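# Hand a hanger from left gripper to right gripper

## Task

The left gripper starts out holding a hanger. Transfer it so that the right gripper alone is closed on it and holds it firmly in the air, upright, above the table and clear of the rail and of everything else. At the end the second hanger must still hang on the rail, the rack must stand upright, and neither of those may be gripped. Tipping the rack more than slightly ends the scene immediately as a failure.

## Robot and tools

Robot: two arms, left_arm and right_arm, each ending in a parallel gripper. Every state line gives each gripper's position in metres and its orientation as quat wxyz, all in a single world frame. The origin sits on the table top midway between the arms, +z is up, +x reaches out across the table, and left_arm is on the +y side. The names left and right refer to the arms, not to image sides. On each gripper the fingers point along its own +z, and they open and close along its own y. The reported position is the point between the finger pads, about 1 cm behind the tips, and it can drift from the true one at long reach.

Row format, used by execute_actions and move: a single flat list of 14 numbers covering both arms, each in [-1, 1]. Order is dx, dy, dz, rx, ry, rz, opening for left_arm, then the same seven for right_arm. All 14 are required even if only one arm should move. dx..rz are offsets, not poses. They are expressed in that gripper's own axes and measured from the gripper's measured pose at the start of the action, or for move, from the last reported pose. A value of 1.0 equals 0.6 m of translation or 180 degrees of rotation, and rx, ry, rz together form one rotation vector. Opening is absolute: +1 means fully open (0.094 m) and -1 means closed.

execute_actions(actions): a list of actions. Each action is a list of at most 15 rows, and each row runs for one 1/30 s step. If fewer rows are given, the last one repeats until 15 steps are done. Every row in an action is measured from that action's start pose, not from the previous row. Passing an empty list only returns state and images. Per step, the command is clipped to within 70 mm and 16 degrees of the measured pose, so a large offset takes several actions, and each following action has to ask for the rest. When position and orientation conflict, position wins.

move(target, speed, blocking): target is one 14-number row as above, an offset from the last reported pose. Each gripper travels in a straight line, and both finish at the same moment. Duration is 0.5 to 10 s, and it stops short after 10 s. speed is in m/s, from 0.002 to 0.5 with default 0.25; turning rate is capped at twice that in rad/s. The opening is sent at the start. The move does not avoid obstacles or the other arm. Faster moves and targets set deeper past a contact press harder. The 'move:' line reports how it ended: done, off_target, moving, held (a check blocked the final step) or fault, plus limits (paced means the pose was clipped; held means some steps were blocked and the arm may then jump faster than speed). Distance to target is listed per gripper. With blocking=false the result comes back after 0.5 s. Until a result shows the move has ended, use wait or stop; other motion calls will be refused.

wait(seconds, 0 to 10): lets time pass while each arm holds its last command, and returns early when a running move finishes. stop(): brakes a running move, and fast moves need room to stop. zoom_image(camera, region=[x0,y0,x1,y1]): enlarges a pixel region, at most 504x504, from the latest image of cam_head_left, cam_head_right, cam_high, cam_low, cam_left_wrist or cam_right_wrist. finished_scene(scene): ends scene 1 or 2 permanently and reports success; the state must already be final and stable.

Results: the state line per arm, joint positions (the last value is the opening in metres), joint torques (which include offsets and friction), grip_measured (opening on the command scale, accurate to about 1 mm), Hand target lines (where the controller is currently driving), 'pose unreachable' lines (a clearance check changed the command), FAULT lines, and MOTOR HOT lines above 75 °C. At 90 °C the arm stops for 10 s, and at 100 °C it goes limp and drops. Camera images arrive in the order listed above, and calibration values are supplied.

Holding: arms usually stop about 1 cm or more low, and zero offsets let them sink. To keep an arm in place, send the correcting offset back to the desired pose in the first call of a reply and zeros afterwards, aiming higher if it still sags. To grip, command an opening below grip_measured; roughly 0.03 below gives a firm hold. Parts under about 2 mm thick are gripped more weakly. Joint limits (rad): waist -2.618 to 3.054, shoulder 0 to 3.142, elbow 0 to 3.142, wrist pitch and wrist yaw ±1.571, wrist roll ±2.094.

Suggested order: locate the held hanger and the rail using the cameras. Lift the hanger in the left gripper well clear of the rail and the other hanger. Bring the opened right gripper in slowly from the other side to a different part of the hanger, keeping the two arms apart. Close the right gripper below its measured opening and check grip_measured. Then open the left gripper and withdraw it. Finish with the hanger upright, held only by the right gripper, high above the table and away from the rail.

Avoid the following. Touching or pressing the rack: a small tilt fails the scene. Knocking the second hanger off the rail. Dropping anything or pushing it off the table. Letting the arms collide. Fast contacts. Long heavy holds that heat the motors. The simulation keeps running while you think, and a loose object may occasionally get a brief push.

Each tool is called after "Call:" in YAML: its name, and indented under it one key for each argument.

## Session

Call:
execute_actions:
  actions: []

Scene clock: 0.00 s.
left_arm: end_effector_position=(+0.3096, -0.0243, +0.3715) grip_measured=-0.846 end_effector_quat_wxyz=(+0.534, +0.114, +0.836, -0.062) | right_arm: end_effector_position=(+0.3950, -0.3143, +0.4153) grip_measured=+1.000 end_effector_quat_wxyz=(+0.714, -0.042, +0.697, +0.050)
Joint positions: left_arm=[-1.385  1.503  1.707 -0.869 -0.817 -0.499  0.007] | right_arm=[0.004 1.037 1.05  0.012 0.013 0.009 0.094]
Joint velocities: left_arm=[-0.007  0.002  0.007  0.007 -0.051 -0.007 -0.001] | right_arm=[ 0.007 -0.022 -0.002  0.066  0.037 -0.007  0.   ]
Joint torques (N m, as the arm reports them, + toward a larger angle): no reading
Motor temperatures (°C, as the motors report them): left_arm=[25 25 24 29 24 25] | right_arm=[27 27 27 29 27 25]
Hand target (left_arm): +0.309, -0.021, +0.380; +0.541, +0.106, +0.832, -0.068
Hand target (right_arm): +0.393, -0.315, +0.416; +0.713, -0.043, +0.698, +0.050
camera_calibration (this result's frames):
cam_left_wrist: T_world_to_cam=[[-0.358986, -0.92026, -0.155726, 0.144413], [-0.765314, 0.385736, -0.515269, 0.465099], [0.534251, -0.0657959, -0.842762, 0.278747], [0, 0, 0, 1]] pos_world=[0.258868, -0.0281677, 0.497057]

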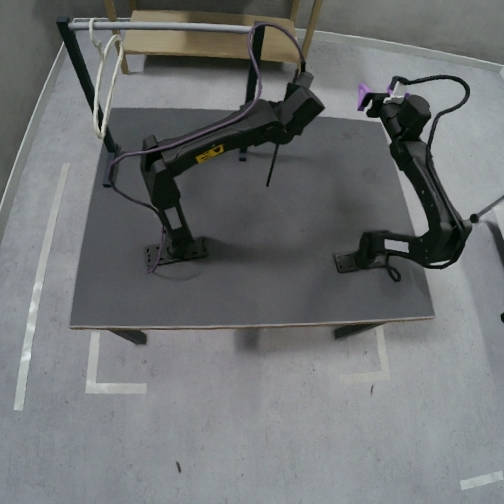

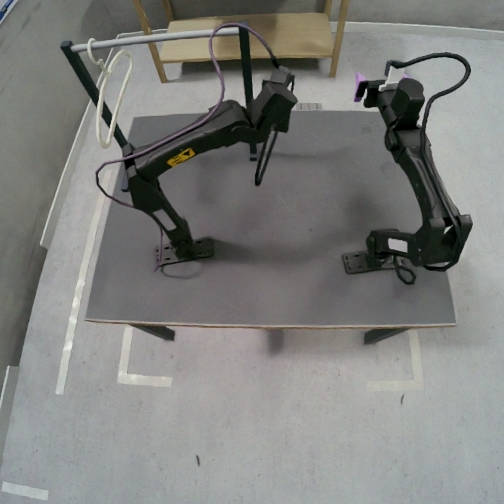

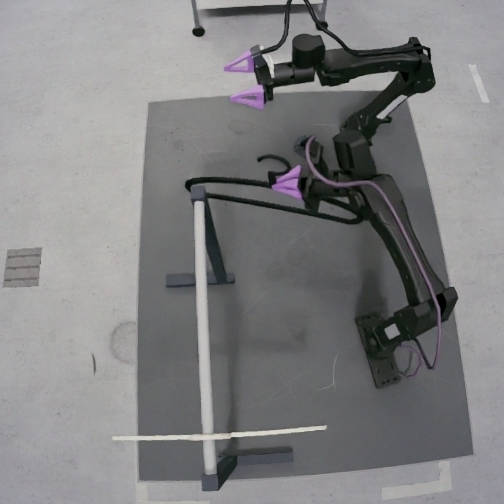

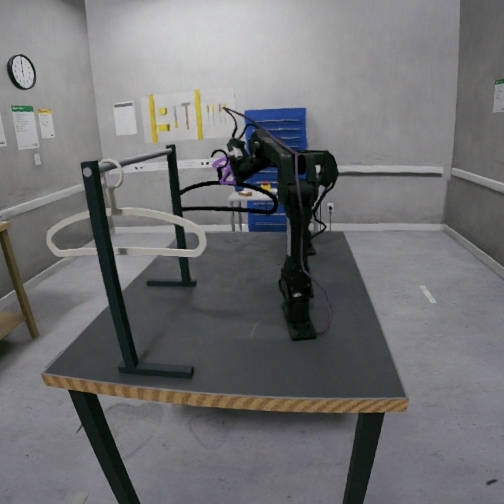

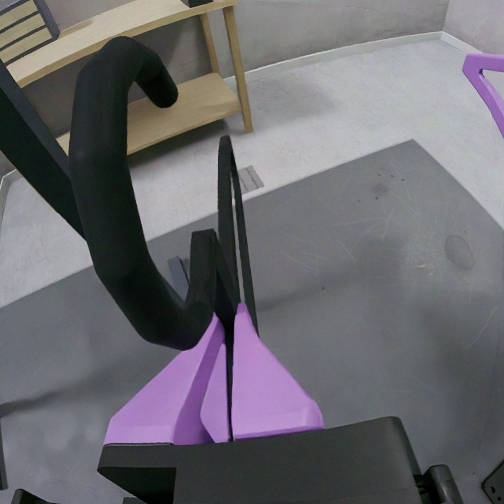

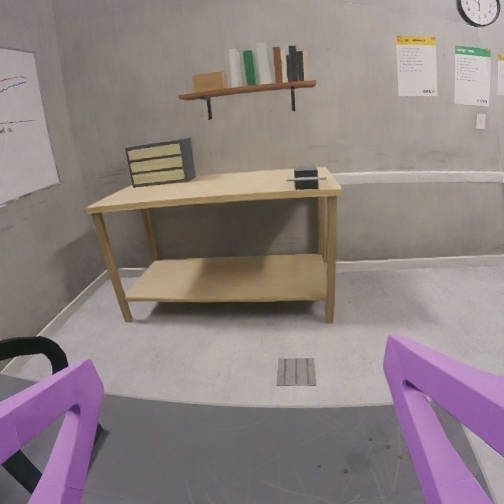

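Call:
move:
  target: [-0.04,-0.058,-0.017,0.161,-0.003,0.075,-0.9,0.083,0.248,-0.103,-0.148,0.168,0.52,0.3]
  speed: 0.35

Scene clock: 7.90 s.
left_arm: end_effector_position=(+0.3005, -0.0620, +0.3676) grip_measured=-0.869 end_effector_quat_wxyz=(+0.468, +0.352, +0.788, -0.189) | right_arm: end_effector_position=(+0.3214, -0.1776, +0.3661) grip_measured=+0.302 end_effector_quat_wxyz=(+0.247, +0.321, +0.624, +0.669)
Joint positions: left_arm=[-1.204  1.44   1.651 -0.733 -0.175 -0.063  0.006] | right_arm=[ 0.241  0.932  0.818  0.131 -0.361  1.698  0.061]
Joint velocities: left_arm=[-0.007 -0.007 -0.012 -0.051  0.051 -0.007  0.   ] | right_arm=[ 0.012  0.002 -0.007  0.037 -0.022  0.007 -0.001]
Joint torques (N m, as the arm reports them, + toward a larger angle): left_arm=[ 0.78 -9.15  8.3   2.14  0.    0.05] | right_arm=[ 0.95 -4.19  6.29  1.87 -0.04  0.07]
Motor temperatures (°C, as the motors report them): left_arm=[25 26 25 31 24 25] | right_arm=[27 27 28 31 27 25]
Hand target (left_arm): +0.301, -0.057, +0.396; +0.498, +0.339, +0.771, -0.207
Hand target (right_arm): +0.315, -0.176, +0.365; +0.242, +0.317, +0.623, +0.673
Off the commanded pose (left_arm): 0.029 m, 4 deg.
Off the commanded pose (right_arm): 0.007 m, 1 deg.
move: off_target (left_arm)
camera_calibration (this result's frames):
cam_left_wrist: T_world_to_cam=[[-0.799404, -0.579159, -0.159776, 0.260813], [-0.464787, 0.764678, -0.446363, 0.378581], [0.380692, -0.282563, -0.880472, 0.324429], [0, 0, 0, 1]] pos_world=[0.260948, -0.0467692, 0.496307]
cam_right_wrist: T_world_to_cam=[[-0.132429, 0.168094, -0.976835, 0.426721], [-0.894445, 0.404407, 0.19085, 0.327446], [0.427119, 0.898999, 0.0967955, 0.0670095], [0, 0, 0, 1]] pos_world=[0.320772, -0.264392, 0.347857]

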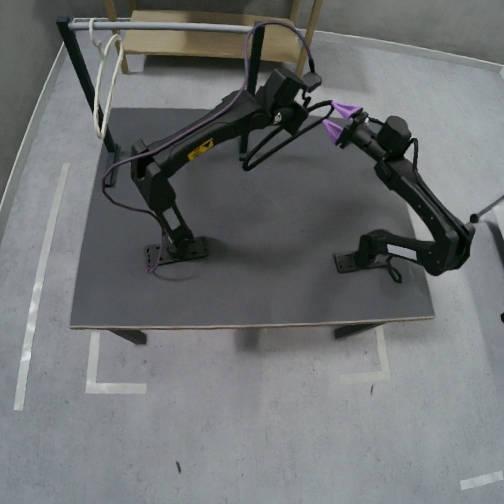

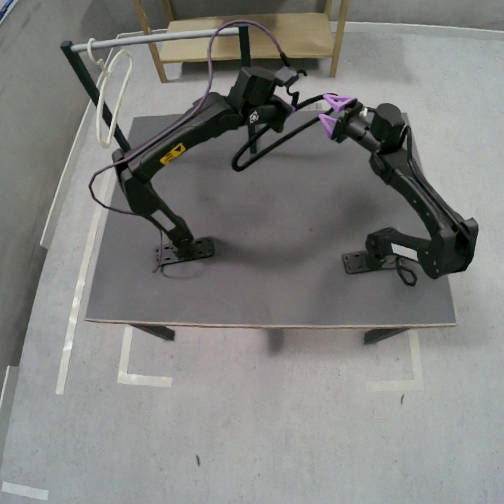

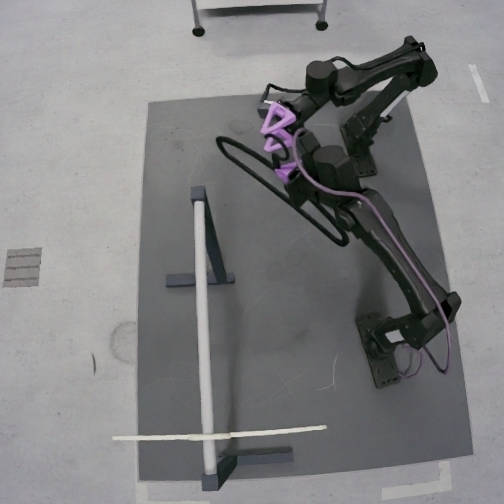

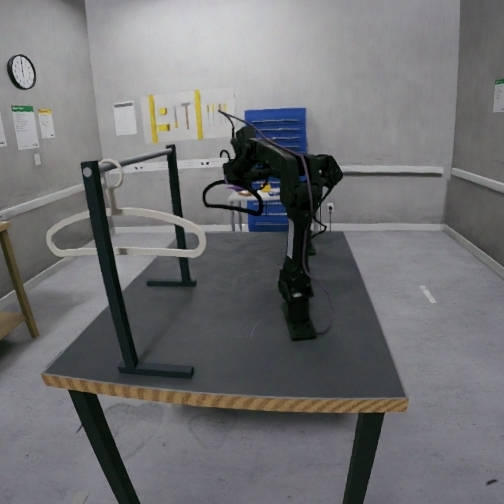

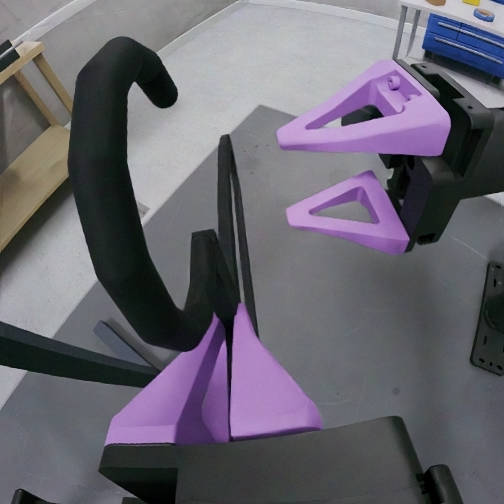

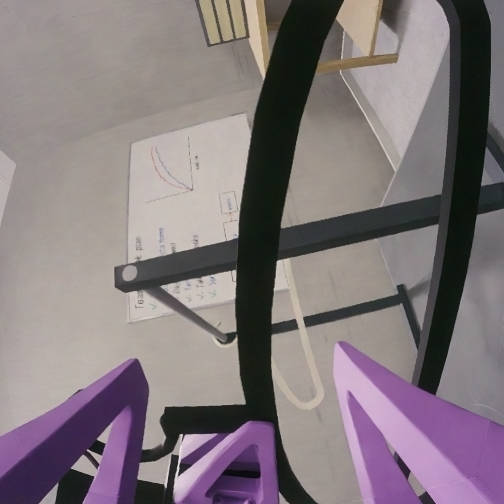

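Call:
move:
  target: [-0.039,0.005,-0.028,0,-0.025,0,-0.92,0.02,0.008,0.103,0,0,0.012,0.1]
  speed: 0.1

Scene clock: 11.37 s.
left_arm: end_effector_position=(+0.2999, -0.0613, +0.3660) grip_measured=-0.869 end_effector_quat_wxyz=(+0.466, +0.358, +0.788, -0.184) | right_arm: end_effector_position=(+0.3585, -0.1306, +0.3595) grip_measured=+0.102 end_effector_quat_wxyz=(+0.230, +0.339, +0.624, +0.665)
Joint positions: left_arm=[-1.204  1.44   1.651 -0.741 -0.174 -0.052  0.006] | right_arm=[ 0.368  1.16   0.925  0.225 -0.232  1.733  0.052]
Joint velocities: left_arm=[ 0.002 -0.007 -0.007  0.007 -0.051  0.007  0.002] | right_arm=[-0.012 -0.017 -0.002  0.007 -0.037 -0.007  0.001]
Joint torques (N m, as the arm reports them, + toward a larger angle): left_arm=[ 0.24 -9.3   8.34  2.14 -0.04  0.08] | right_arm=[ 0.86 -4.03 11.17  1.86  0.07  0.05]
Motor temperatures (°C, as the motors report them): left_arm=[26 26 26 32 24 25] | right_arm=[27 27 28 32 27 25]
Hand target (left_arm): +0.299, -0.057, +0.396; +0.498, +0.344, +0.770, -0.202
Hand target (right_arm): +0.358, -0.128, +0.372; +0.233, +0.334, +0.617, +0.674
Off the commanded pose (left_arm): 0.030 m, 5 deg.
Off the commanded pose (right_arm): 0.014 m, 1 deg.
move: off_target (left_arm, right_arm)
camera_calibration (this result's frames):
cam_left_wrist: T_world_to_cam=[[-0.802454, -0.572315, -0.168886, 0.265144], [-0.459218, 0.773029, -0.43766, 0.372686], [0.381033, -0.273646, -0.883137, 0.324842], [0, 0, 0, 1]] pos_world=[0.260134, -0.0474587, 0.494769]
cam_right_wrist: T_world_to_cam=[[-0.178445, 0.182863, -0.966809, 0.432148], [-0.883629, 0.402463, 0.239214, 0.32142], [0.432848, 0.896987, 0.0897656, 0.00974279], [0, 0, 0, 1]] pos_world=[0.356913, -0.217122, 0.340041]

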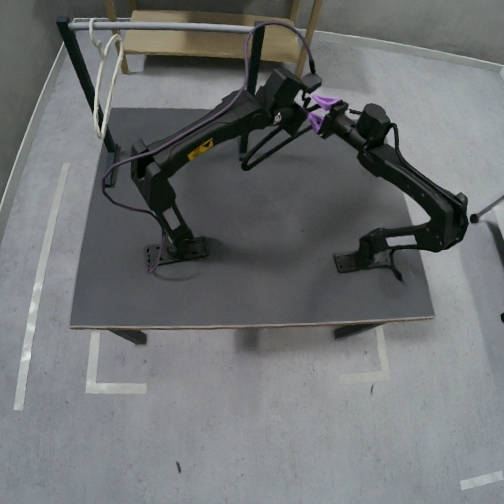

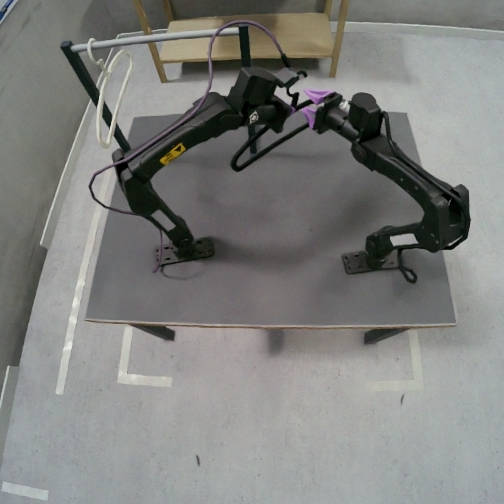

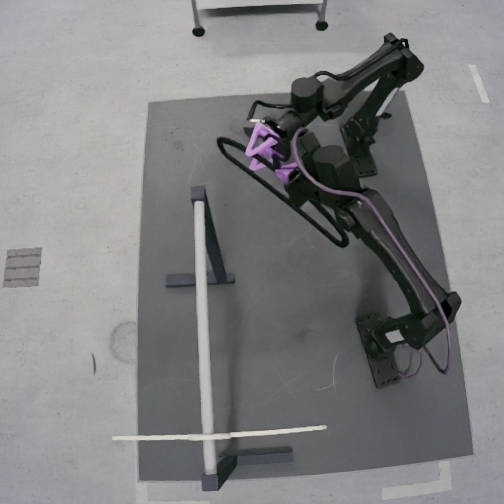

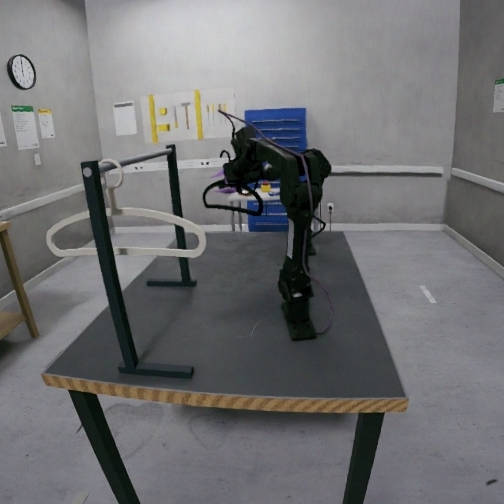

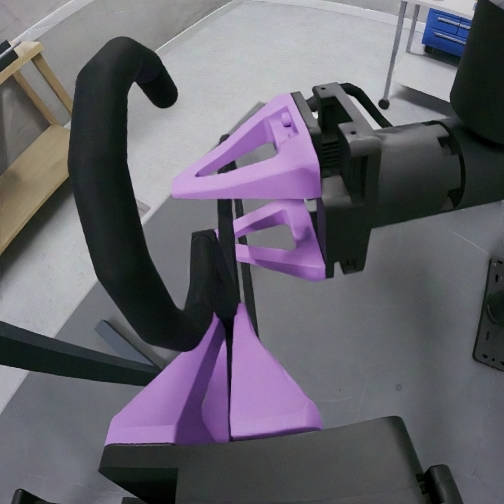

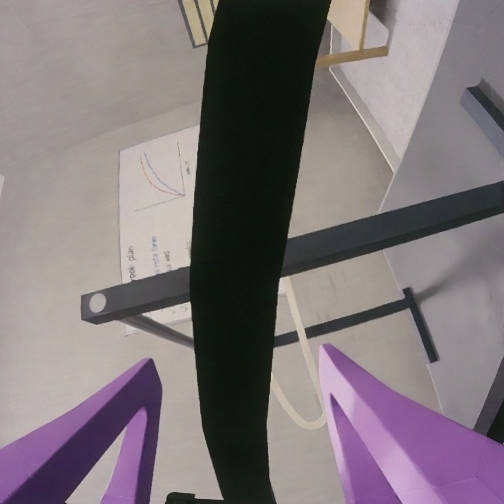

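Call:
move:
  target: [-0.039,0.005,-0.028,0,-0.027,0,-0.92,0,0.008,0,0,0,0,-0.85]

Call:
move:
  target: [-0.035,0.005,-0.025,0,-0.022,0,0,0,0.005,0,0,0,0,-0.85]

Call:
move:
  target: [-0.06,0,-0.22,0,0,0,0,-0.14,0.01,-0.02,0,0,-0.015,-0.85]
  speed: 0.15

Call:
move:
  target: [-0.02,0,-0.02,0,0,0,0,-0.03,0.03,-0.15,0,0,0,-0.85]
  speed: 0.15

Scene clock: 18.80 s.
left_arm: end_effector_position=(+0.2996, -0.0609, +0.3652) grip_measured=-0.869 end_effector_quat_wxyz=(+0.465, +0.361, +0.788, -0.182) | right_arm: end_effector_position=(+0.3588, -0.1309, +0.3602) grip_measured=-0.723 end_effector_quat_wxyz=(+0.228, +0.342, +0.622, +0.667)
Joint positions: left_arm=[-1.204  1.44   1.651 -0.745 -0.174 -0.045  0.006] | right_arm=[ 0.368  1.16   0.925  0.228 -0.23   1.743  0.013]
Joint velocities: left_arm=[-0.012 -0.002 -0.002 -0.022 -0.007 -0.066  0.001] | right_arm=[ 0.007  0.012  0.007  0.037  0.007 -0.037 -0.001]
Joint torques (N m, as the arm reports them, + toward a larger angle): left_arm=[ 0.2  -9.65  7.7   2.2  -0.04  0.05] | right_arm=[-0.29 -4.52 10.2   1.7  -0.07 -0.11]
Motor temperatures (°C, as the motors report them): left_arm=[25 27 26 33 24 25] | right_arm=[27 27 29 33 27 25]
Hand target (left_arm): +0.299, -0.056, +0.394; +0.499, +0.349, +0.768, -0.199
Hand target (right_arm): +0.359, -0.131, +0.364; +0.230, +0.339, +0.624, +0.665
Off the commanded pose (left_arm): 0.030 m, 5 deg.
Off the commanded pose (right_arm): 0.004 m, 1 deg.
move: off_target (left_arm)
camera_calibration (this result's frames):
cam_left_wrist: T_world_to_cam=[[-0.804027, -0.568296, -0.174871, 0.267934], [-0.455586, 0.777798, -0.432981, 0.369398], [0.382075, -0.26846, -0.884278, 0.324756], [0, 0, 0, 1]] pos_world=[0.259638, -0.0478666, 0.493971]
cam_right_wrist: T_world_to_cam=[[-0.1817, 0.191058, -0.964615, 0.434332], [-0.881749, 0.402599, 0.245832, 0.318592], [0.435321, 0.895216, 0.0953132, 0.00671343], [0, 0, 0, 1]] pos_world=[0.356913, -0.217257, 0.340003]

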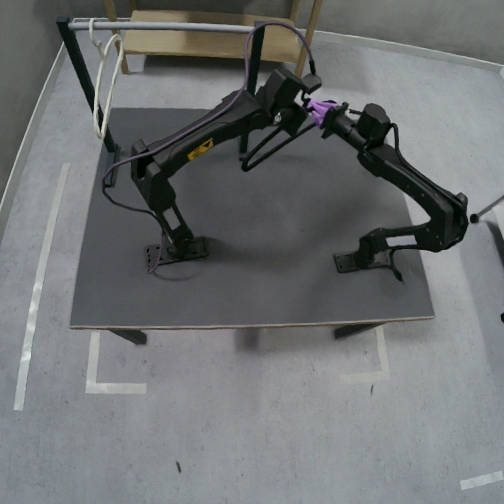

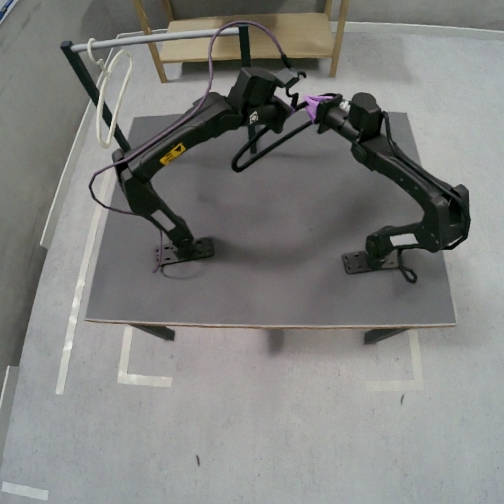

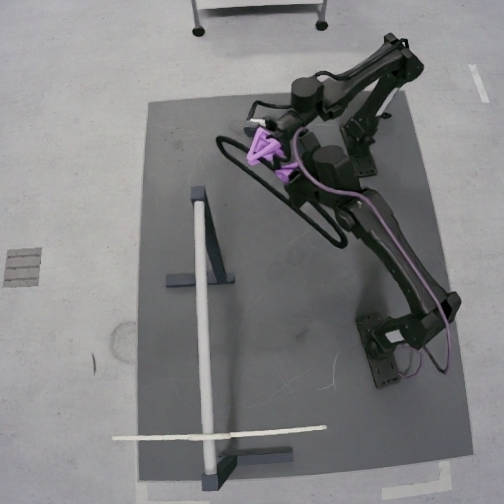

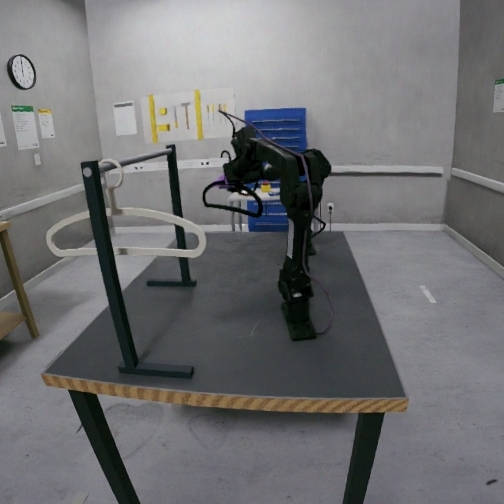

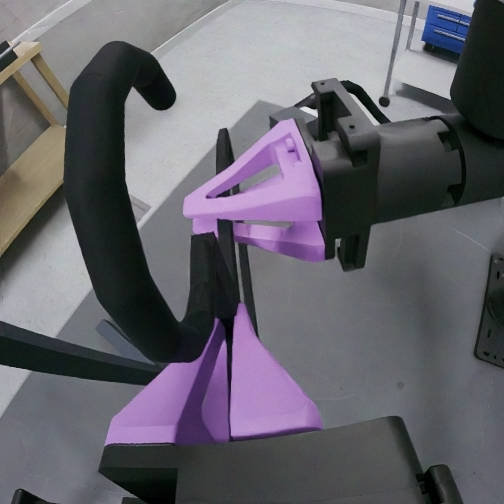

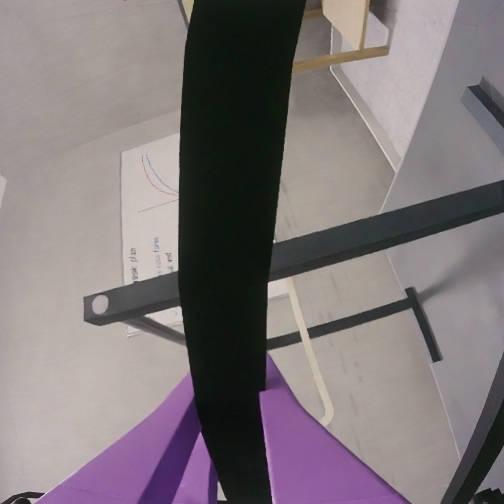

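Scene clock: 19.50 s.
left_arm: end_effector_position=(+0.3001, -0.0617, +0.3667) grip_measured=-0.003 end_effector_quat_wxyz=(+0.468, +0.363, +0.785, -0.182) | right_arm: end_effector_position=(+0.3589, -0.1311, +0.3590) grip_measured=-0.723 end_effector_quat_wxyz=(+0.228, +0.343, +0.623, +0.665)
Joint positions: left_arm=[-1.204  1.44   1.651 -0.738 -0.174 -0.037  0.047] | right_arm=[ 0.368  1.16   0.925  0.223 -0.229  1.742  0.013]
Joint velocities: left_arm=[-0.007  0.002  0.002  0.022  0.051 -0.037 -0.001] | right_arm=[-0.007 -0.022 -0.007 -0.037 -0.022  0.007 -0.001]
Joint torques (N m, as the arm reports them, + toward a larger angle): left_arm=[ 0.28 -8.79  8.52  1.92 -0.02  0.05] | right_arm=[-0.21 -4.57  9.51  1.82 -0.05  0.01]
Motor temperatures (°C, as the motors report them): left_arm=[25 27 26 33 24 25] | right_arm=[27 27 29 33 27 25]
Hand target (left_arm): +0.299, -0.057, +0.391; +0.492, +0.354, +0.771, -0.194
Hand target (right_arm): +0.359, -0.131, +0.363; +0.228, +0.342, +0.622, +0.667
Off the commanded pose (left_arm): 0.025 m, 4 deg.
Off the commanded pose (right_arm): 0.004 m, 0 deg.
move: off_target (left_arm)
camera_calibration (this result's frames):
cam_left_wrist: T_world_to_cam=[[-0.804833, -0.564929, -0.181932, 0.271199], [-0.448106, 0.77941, -0.43786, 0.37052], [0.389159, -0.27088, -0.880443, 0.322044], [0, 0, 0, 1]] pos_world=[0.258976, -0.0483441, 0.495117]
cam_right_wrist: T_world_to_cam=[[-0.184841, 0.188564, -0.964509, 0.43407], [-0.880431, 0.404292, 0.247768, 0.318095], [0.436664, 0.894981, 0.0912878, 0.00783724], [0, 0, 0, 1]] pos_world=[0.356873, -0.217468, 0.339135]

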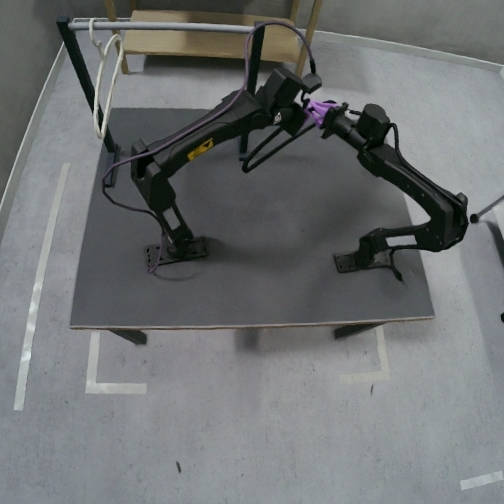

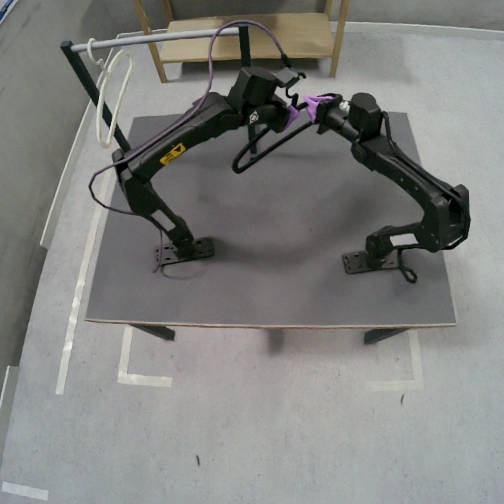

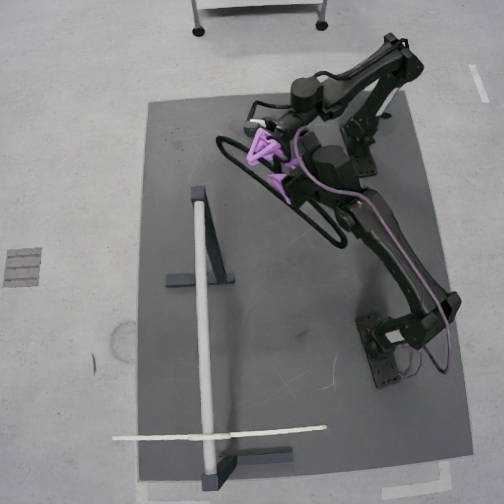

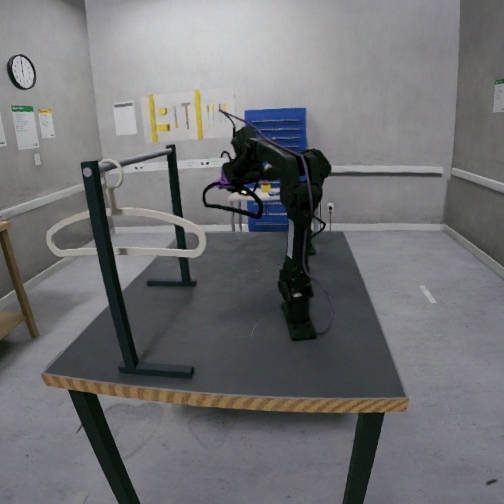

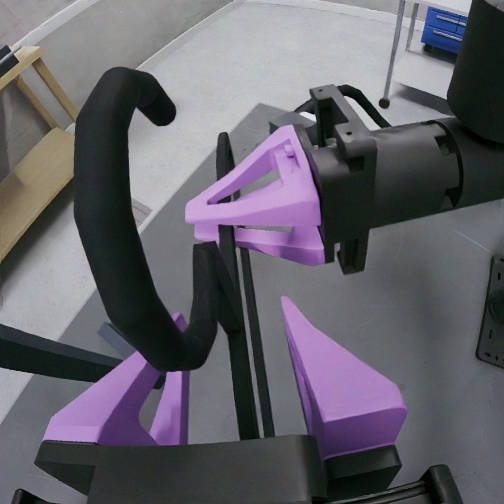

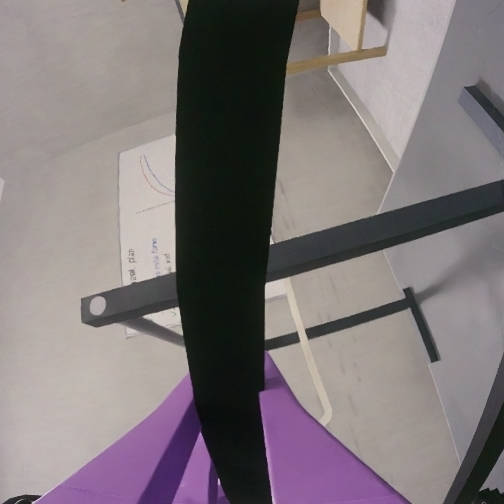

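Scene clock: 21.13 s.
left_arm: end_effector_position=(+0.2330, +0.0098, +0.4580) grip_measured=-0.003 end_effector_quat_wxyz=(+0.466, +0.366, +0.785, -0.180) | right_arm: end_effector_position=(+0.4046, -0.1985, +0.3347) grip_measured=-0.723 end_effector_quat_wxyz=(+0.232, +0.341, +0.640, +0.648)
Joint positions: left_arm=[-1.306  1.388  2.099 -1.256 -0.261 -0.087  0.047] | right_arm=[ 0.048  1.245  0.925  0.258 -0.548  1.683  0.013]
Joint velocities: left_arm=[ 0.002 -0.002  0.017 -0.037 -0.007  0.022 -0.002] | right_arm=[-0.017 -0.017  0.002  0.037  0.037 -0.007  0.   ]
Joint torques (N m, as the arm reports them, + toward a larger angle): left_arm=[-0.82 -3.15  6.54  1.69 -0.14 -0.05] | right_arm=[-0.75 -5.17 10.77  1.98 -0.12 -0.04]
Motor temperatures (°C, as the motors report them): left_arm=[25 27 27 33 24 25] | right_arm=[27 27 29 33 27 25]
Hand target (left_arm): +0.232, +0.009, +0.462; +0.469, +0.364, +0.784, -0.182
Hand target (right_arm): +0.406, -0.200, +0.351; +0.245, +0.327, +0.633, +0.657
Off the commanded pose (left_arm): 0.006 m, 0 deg.
Off the commanded pose (right_arm): 0.016 m, 3 deg.
move: off_target (right_arm)
camera_calibration (this result's frames):
cam_left_wrist: T_world_to_cam=[[-0.806527, -0.561586, -0.184759, 0.275806], [-0.44685, 0.783694, -0.43145, 0.32144], [0.387091, -0.265416, -0.883015, 0.449501], [0, 0, 0, 1]] pos_world=[0.192082, 0.0222826, 0.586559]
cam_right_wrist: T_world_to_cam=[[-0.196146, 0.140602, -0.970442, 0.428745], [-0.877713, 0.416082, 0.237687, 0.396203], [0.437203, 0.898391, 0.0417952, 0.067513], [0, 0, 0, 1]] pos_world=[0.402332, -0.285788, 0.319078]

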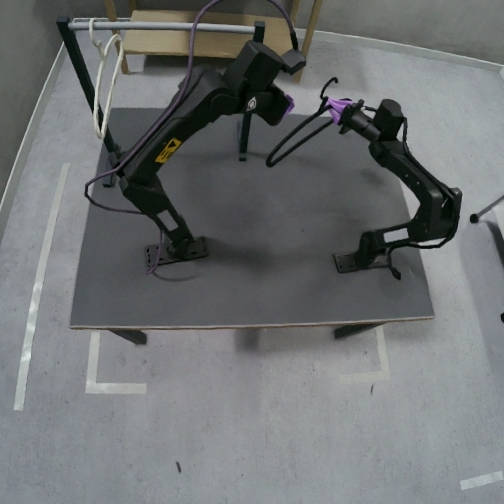

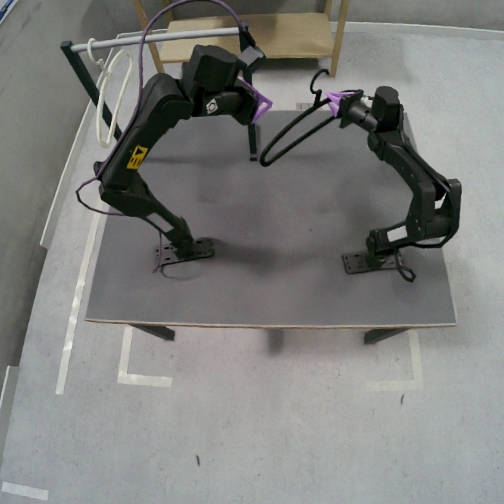

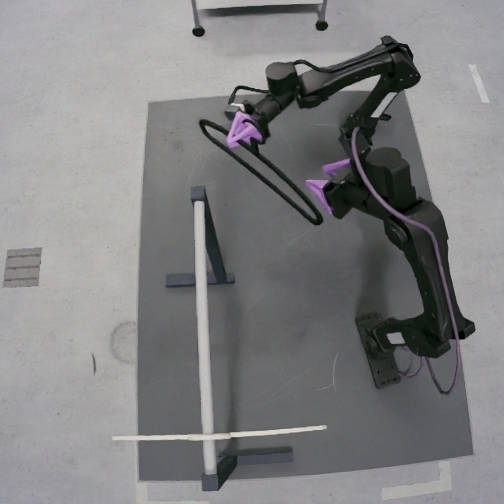

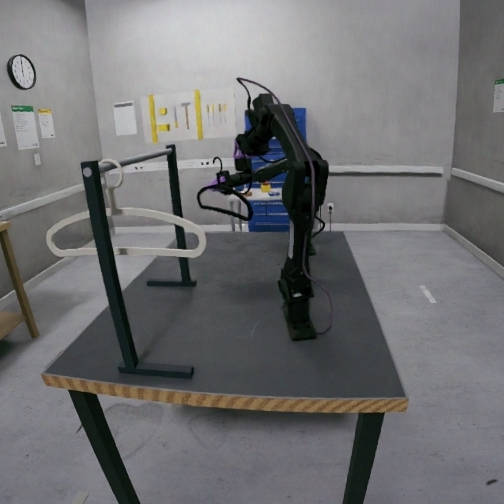

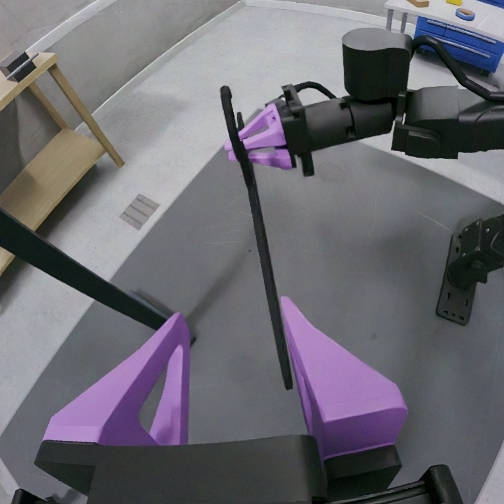

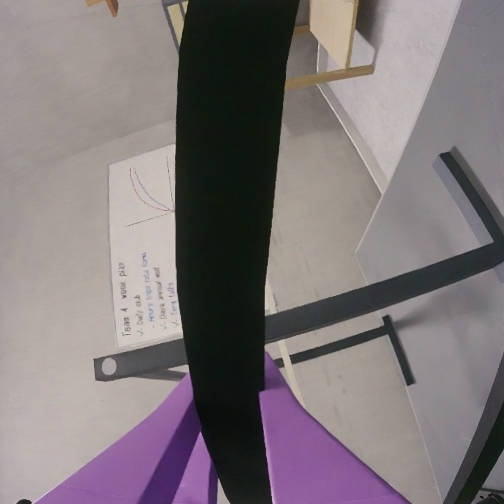

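Scene clock: 22.40 s.
left_arm: end_effector_position=(+0.2310, +0.0137, +0.4700) grip_measured=-0.003 end_effector_quat_wxyz=(+0.463, +0.367, +0.787, -0.177) | right_arm: end_effector_position=(+0.3582, -0.2718, +0.3564) grip_measured=-0.723 end_effector_quat_wxyz=(+0.235, +0.339, +0.642, +0.646)
Joint positions: left_arm=[-1.306  1.443  2.239 -1.349 -0.261 -0.087  0.047] | right_arm=[-0.26   1.039  0.902  0.055 -0.854  1.645  0.013]
Joint velocities: left_arm=[-0.012 -0.022 -0.007  0.037 -0.066  0.022  0.001] | right_arm=[ 0.017 -0.027 -0.002 -0.007  0.007  0.037  0.001]
Joint torques (N m, as the arm reports them, + toward a larger angle): left_arm=[-0.8  -3.25  6.25  1.69 -0.1  -0.04] | right_arm=[-0.97 -4.74  7.16  1.53 -0.13 -0.05]
Motor temperatures (°C, as the motors report them): left_arm=[26 27 26 33 24 25] | right_arm=[27 27 29 33 27 25]
Hand target (left_arm): +0.229, +0.013, +0.474; +0.467, +0.366, +0.785, -0.180
Hand target (right_arm): +0.354, -0.273, +0.355; +0.234, +0.340, +0.643, +0.645
Off the commanded pose (left_arm): 0.005 m, 1 deg.
Off the commanded pose (right_arm): 0.006 m, 0 deg.
move: done
camera_calibration (this result's frames):
cam_left_wrist: T_world_to_cam=[[-0.807256, -0.560132, -0.185986, 0.279368], [-0.448531, 0.787047, -0.42353, 0.319246], [0.383612, -0.258476, -0.886584, 0.46429], [0, 0, 0, 1]] pos_world=[0.190606, 0.0252289, 0.598801]
cam_right_wrist: T_world_to_cam=[[-0.191616, 0.134288, -0.97224, 0.448351], [-0.878177, 0.418895, 0.230936, 0.384171], [0.438278, 0.89805, 0.0376613, 0.153669], [0, 0, 0, 1]] pos_world=[0.355932, -0.359138, 0.341399]

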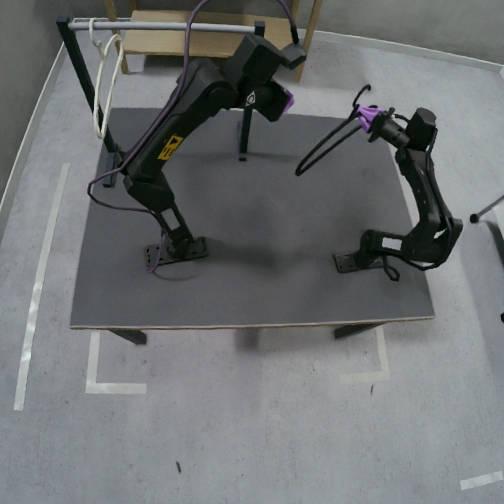

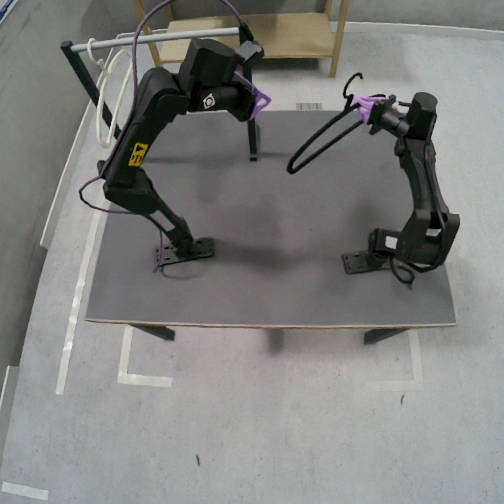

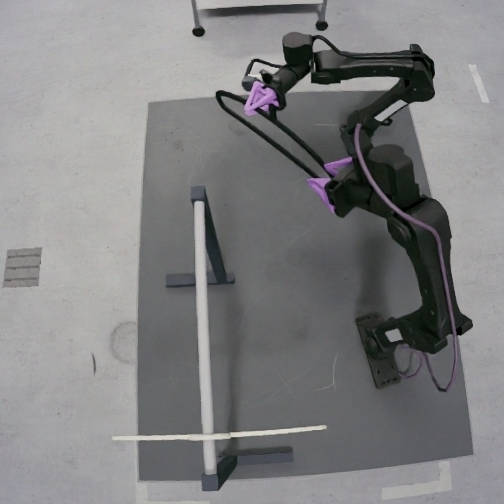

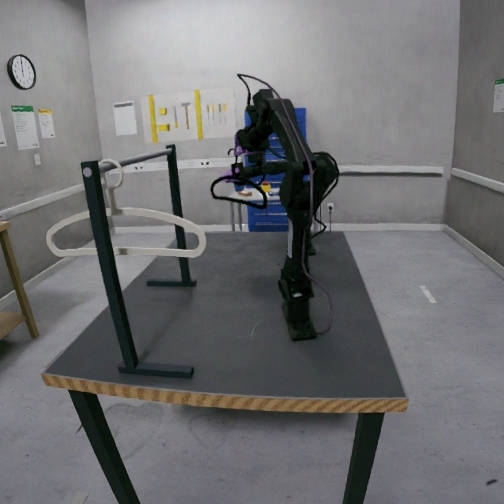

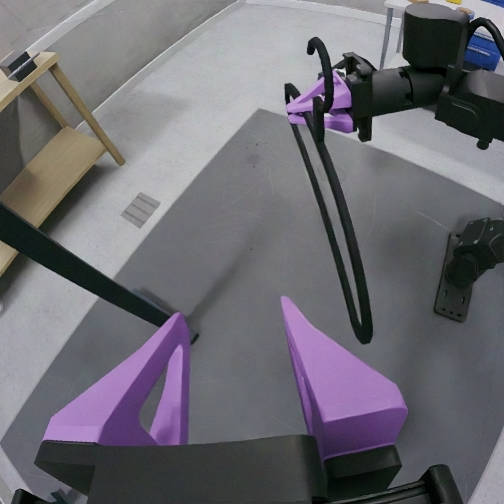

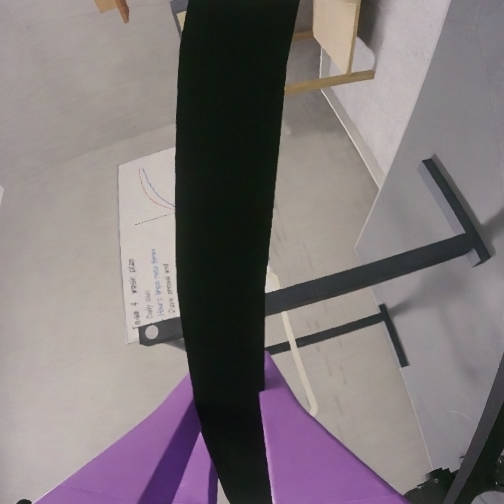

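Call:
finished_scene:
  scene: 2

The scene is finished: the task was done.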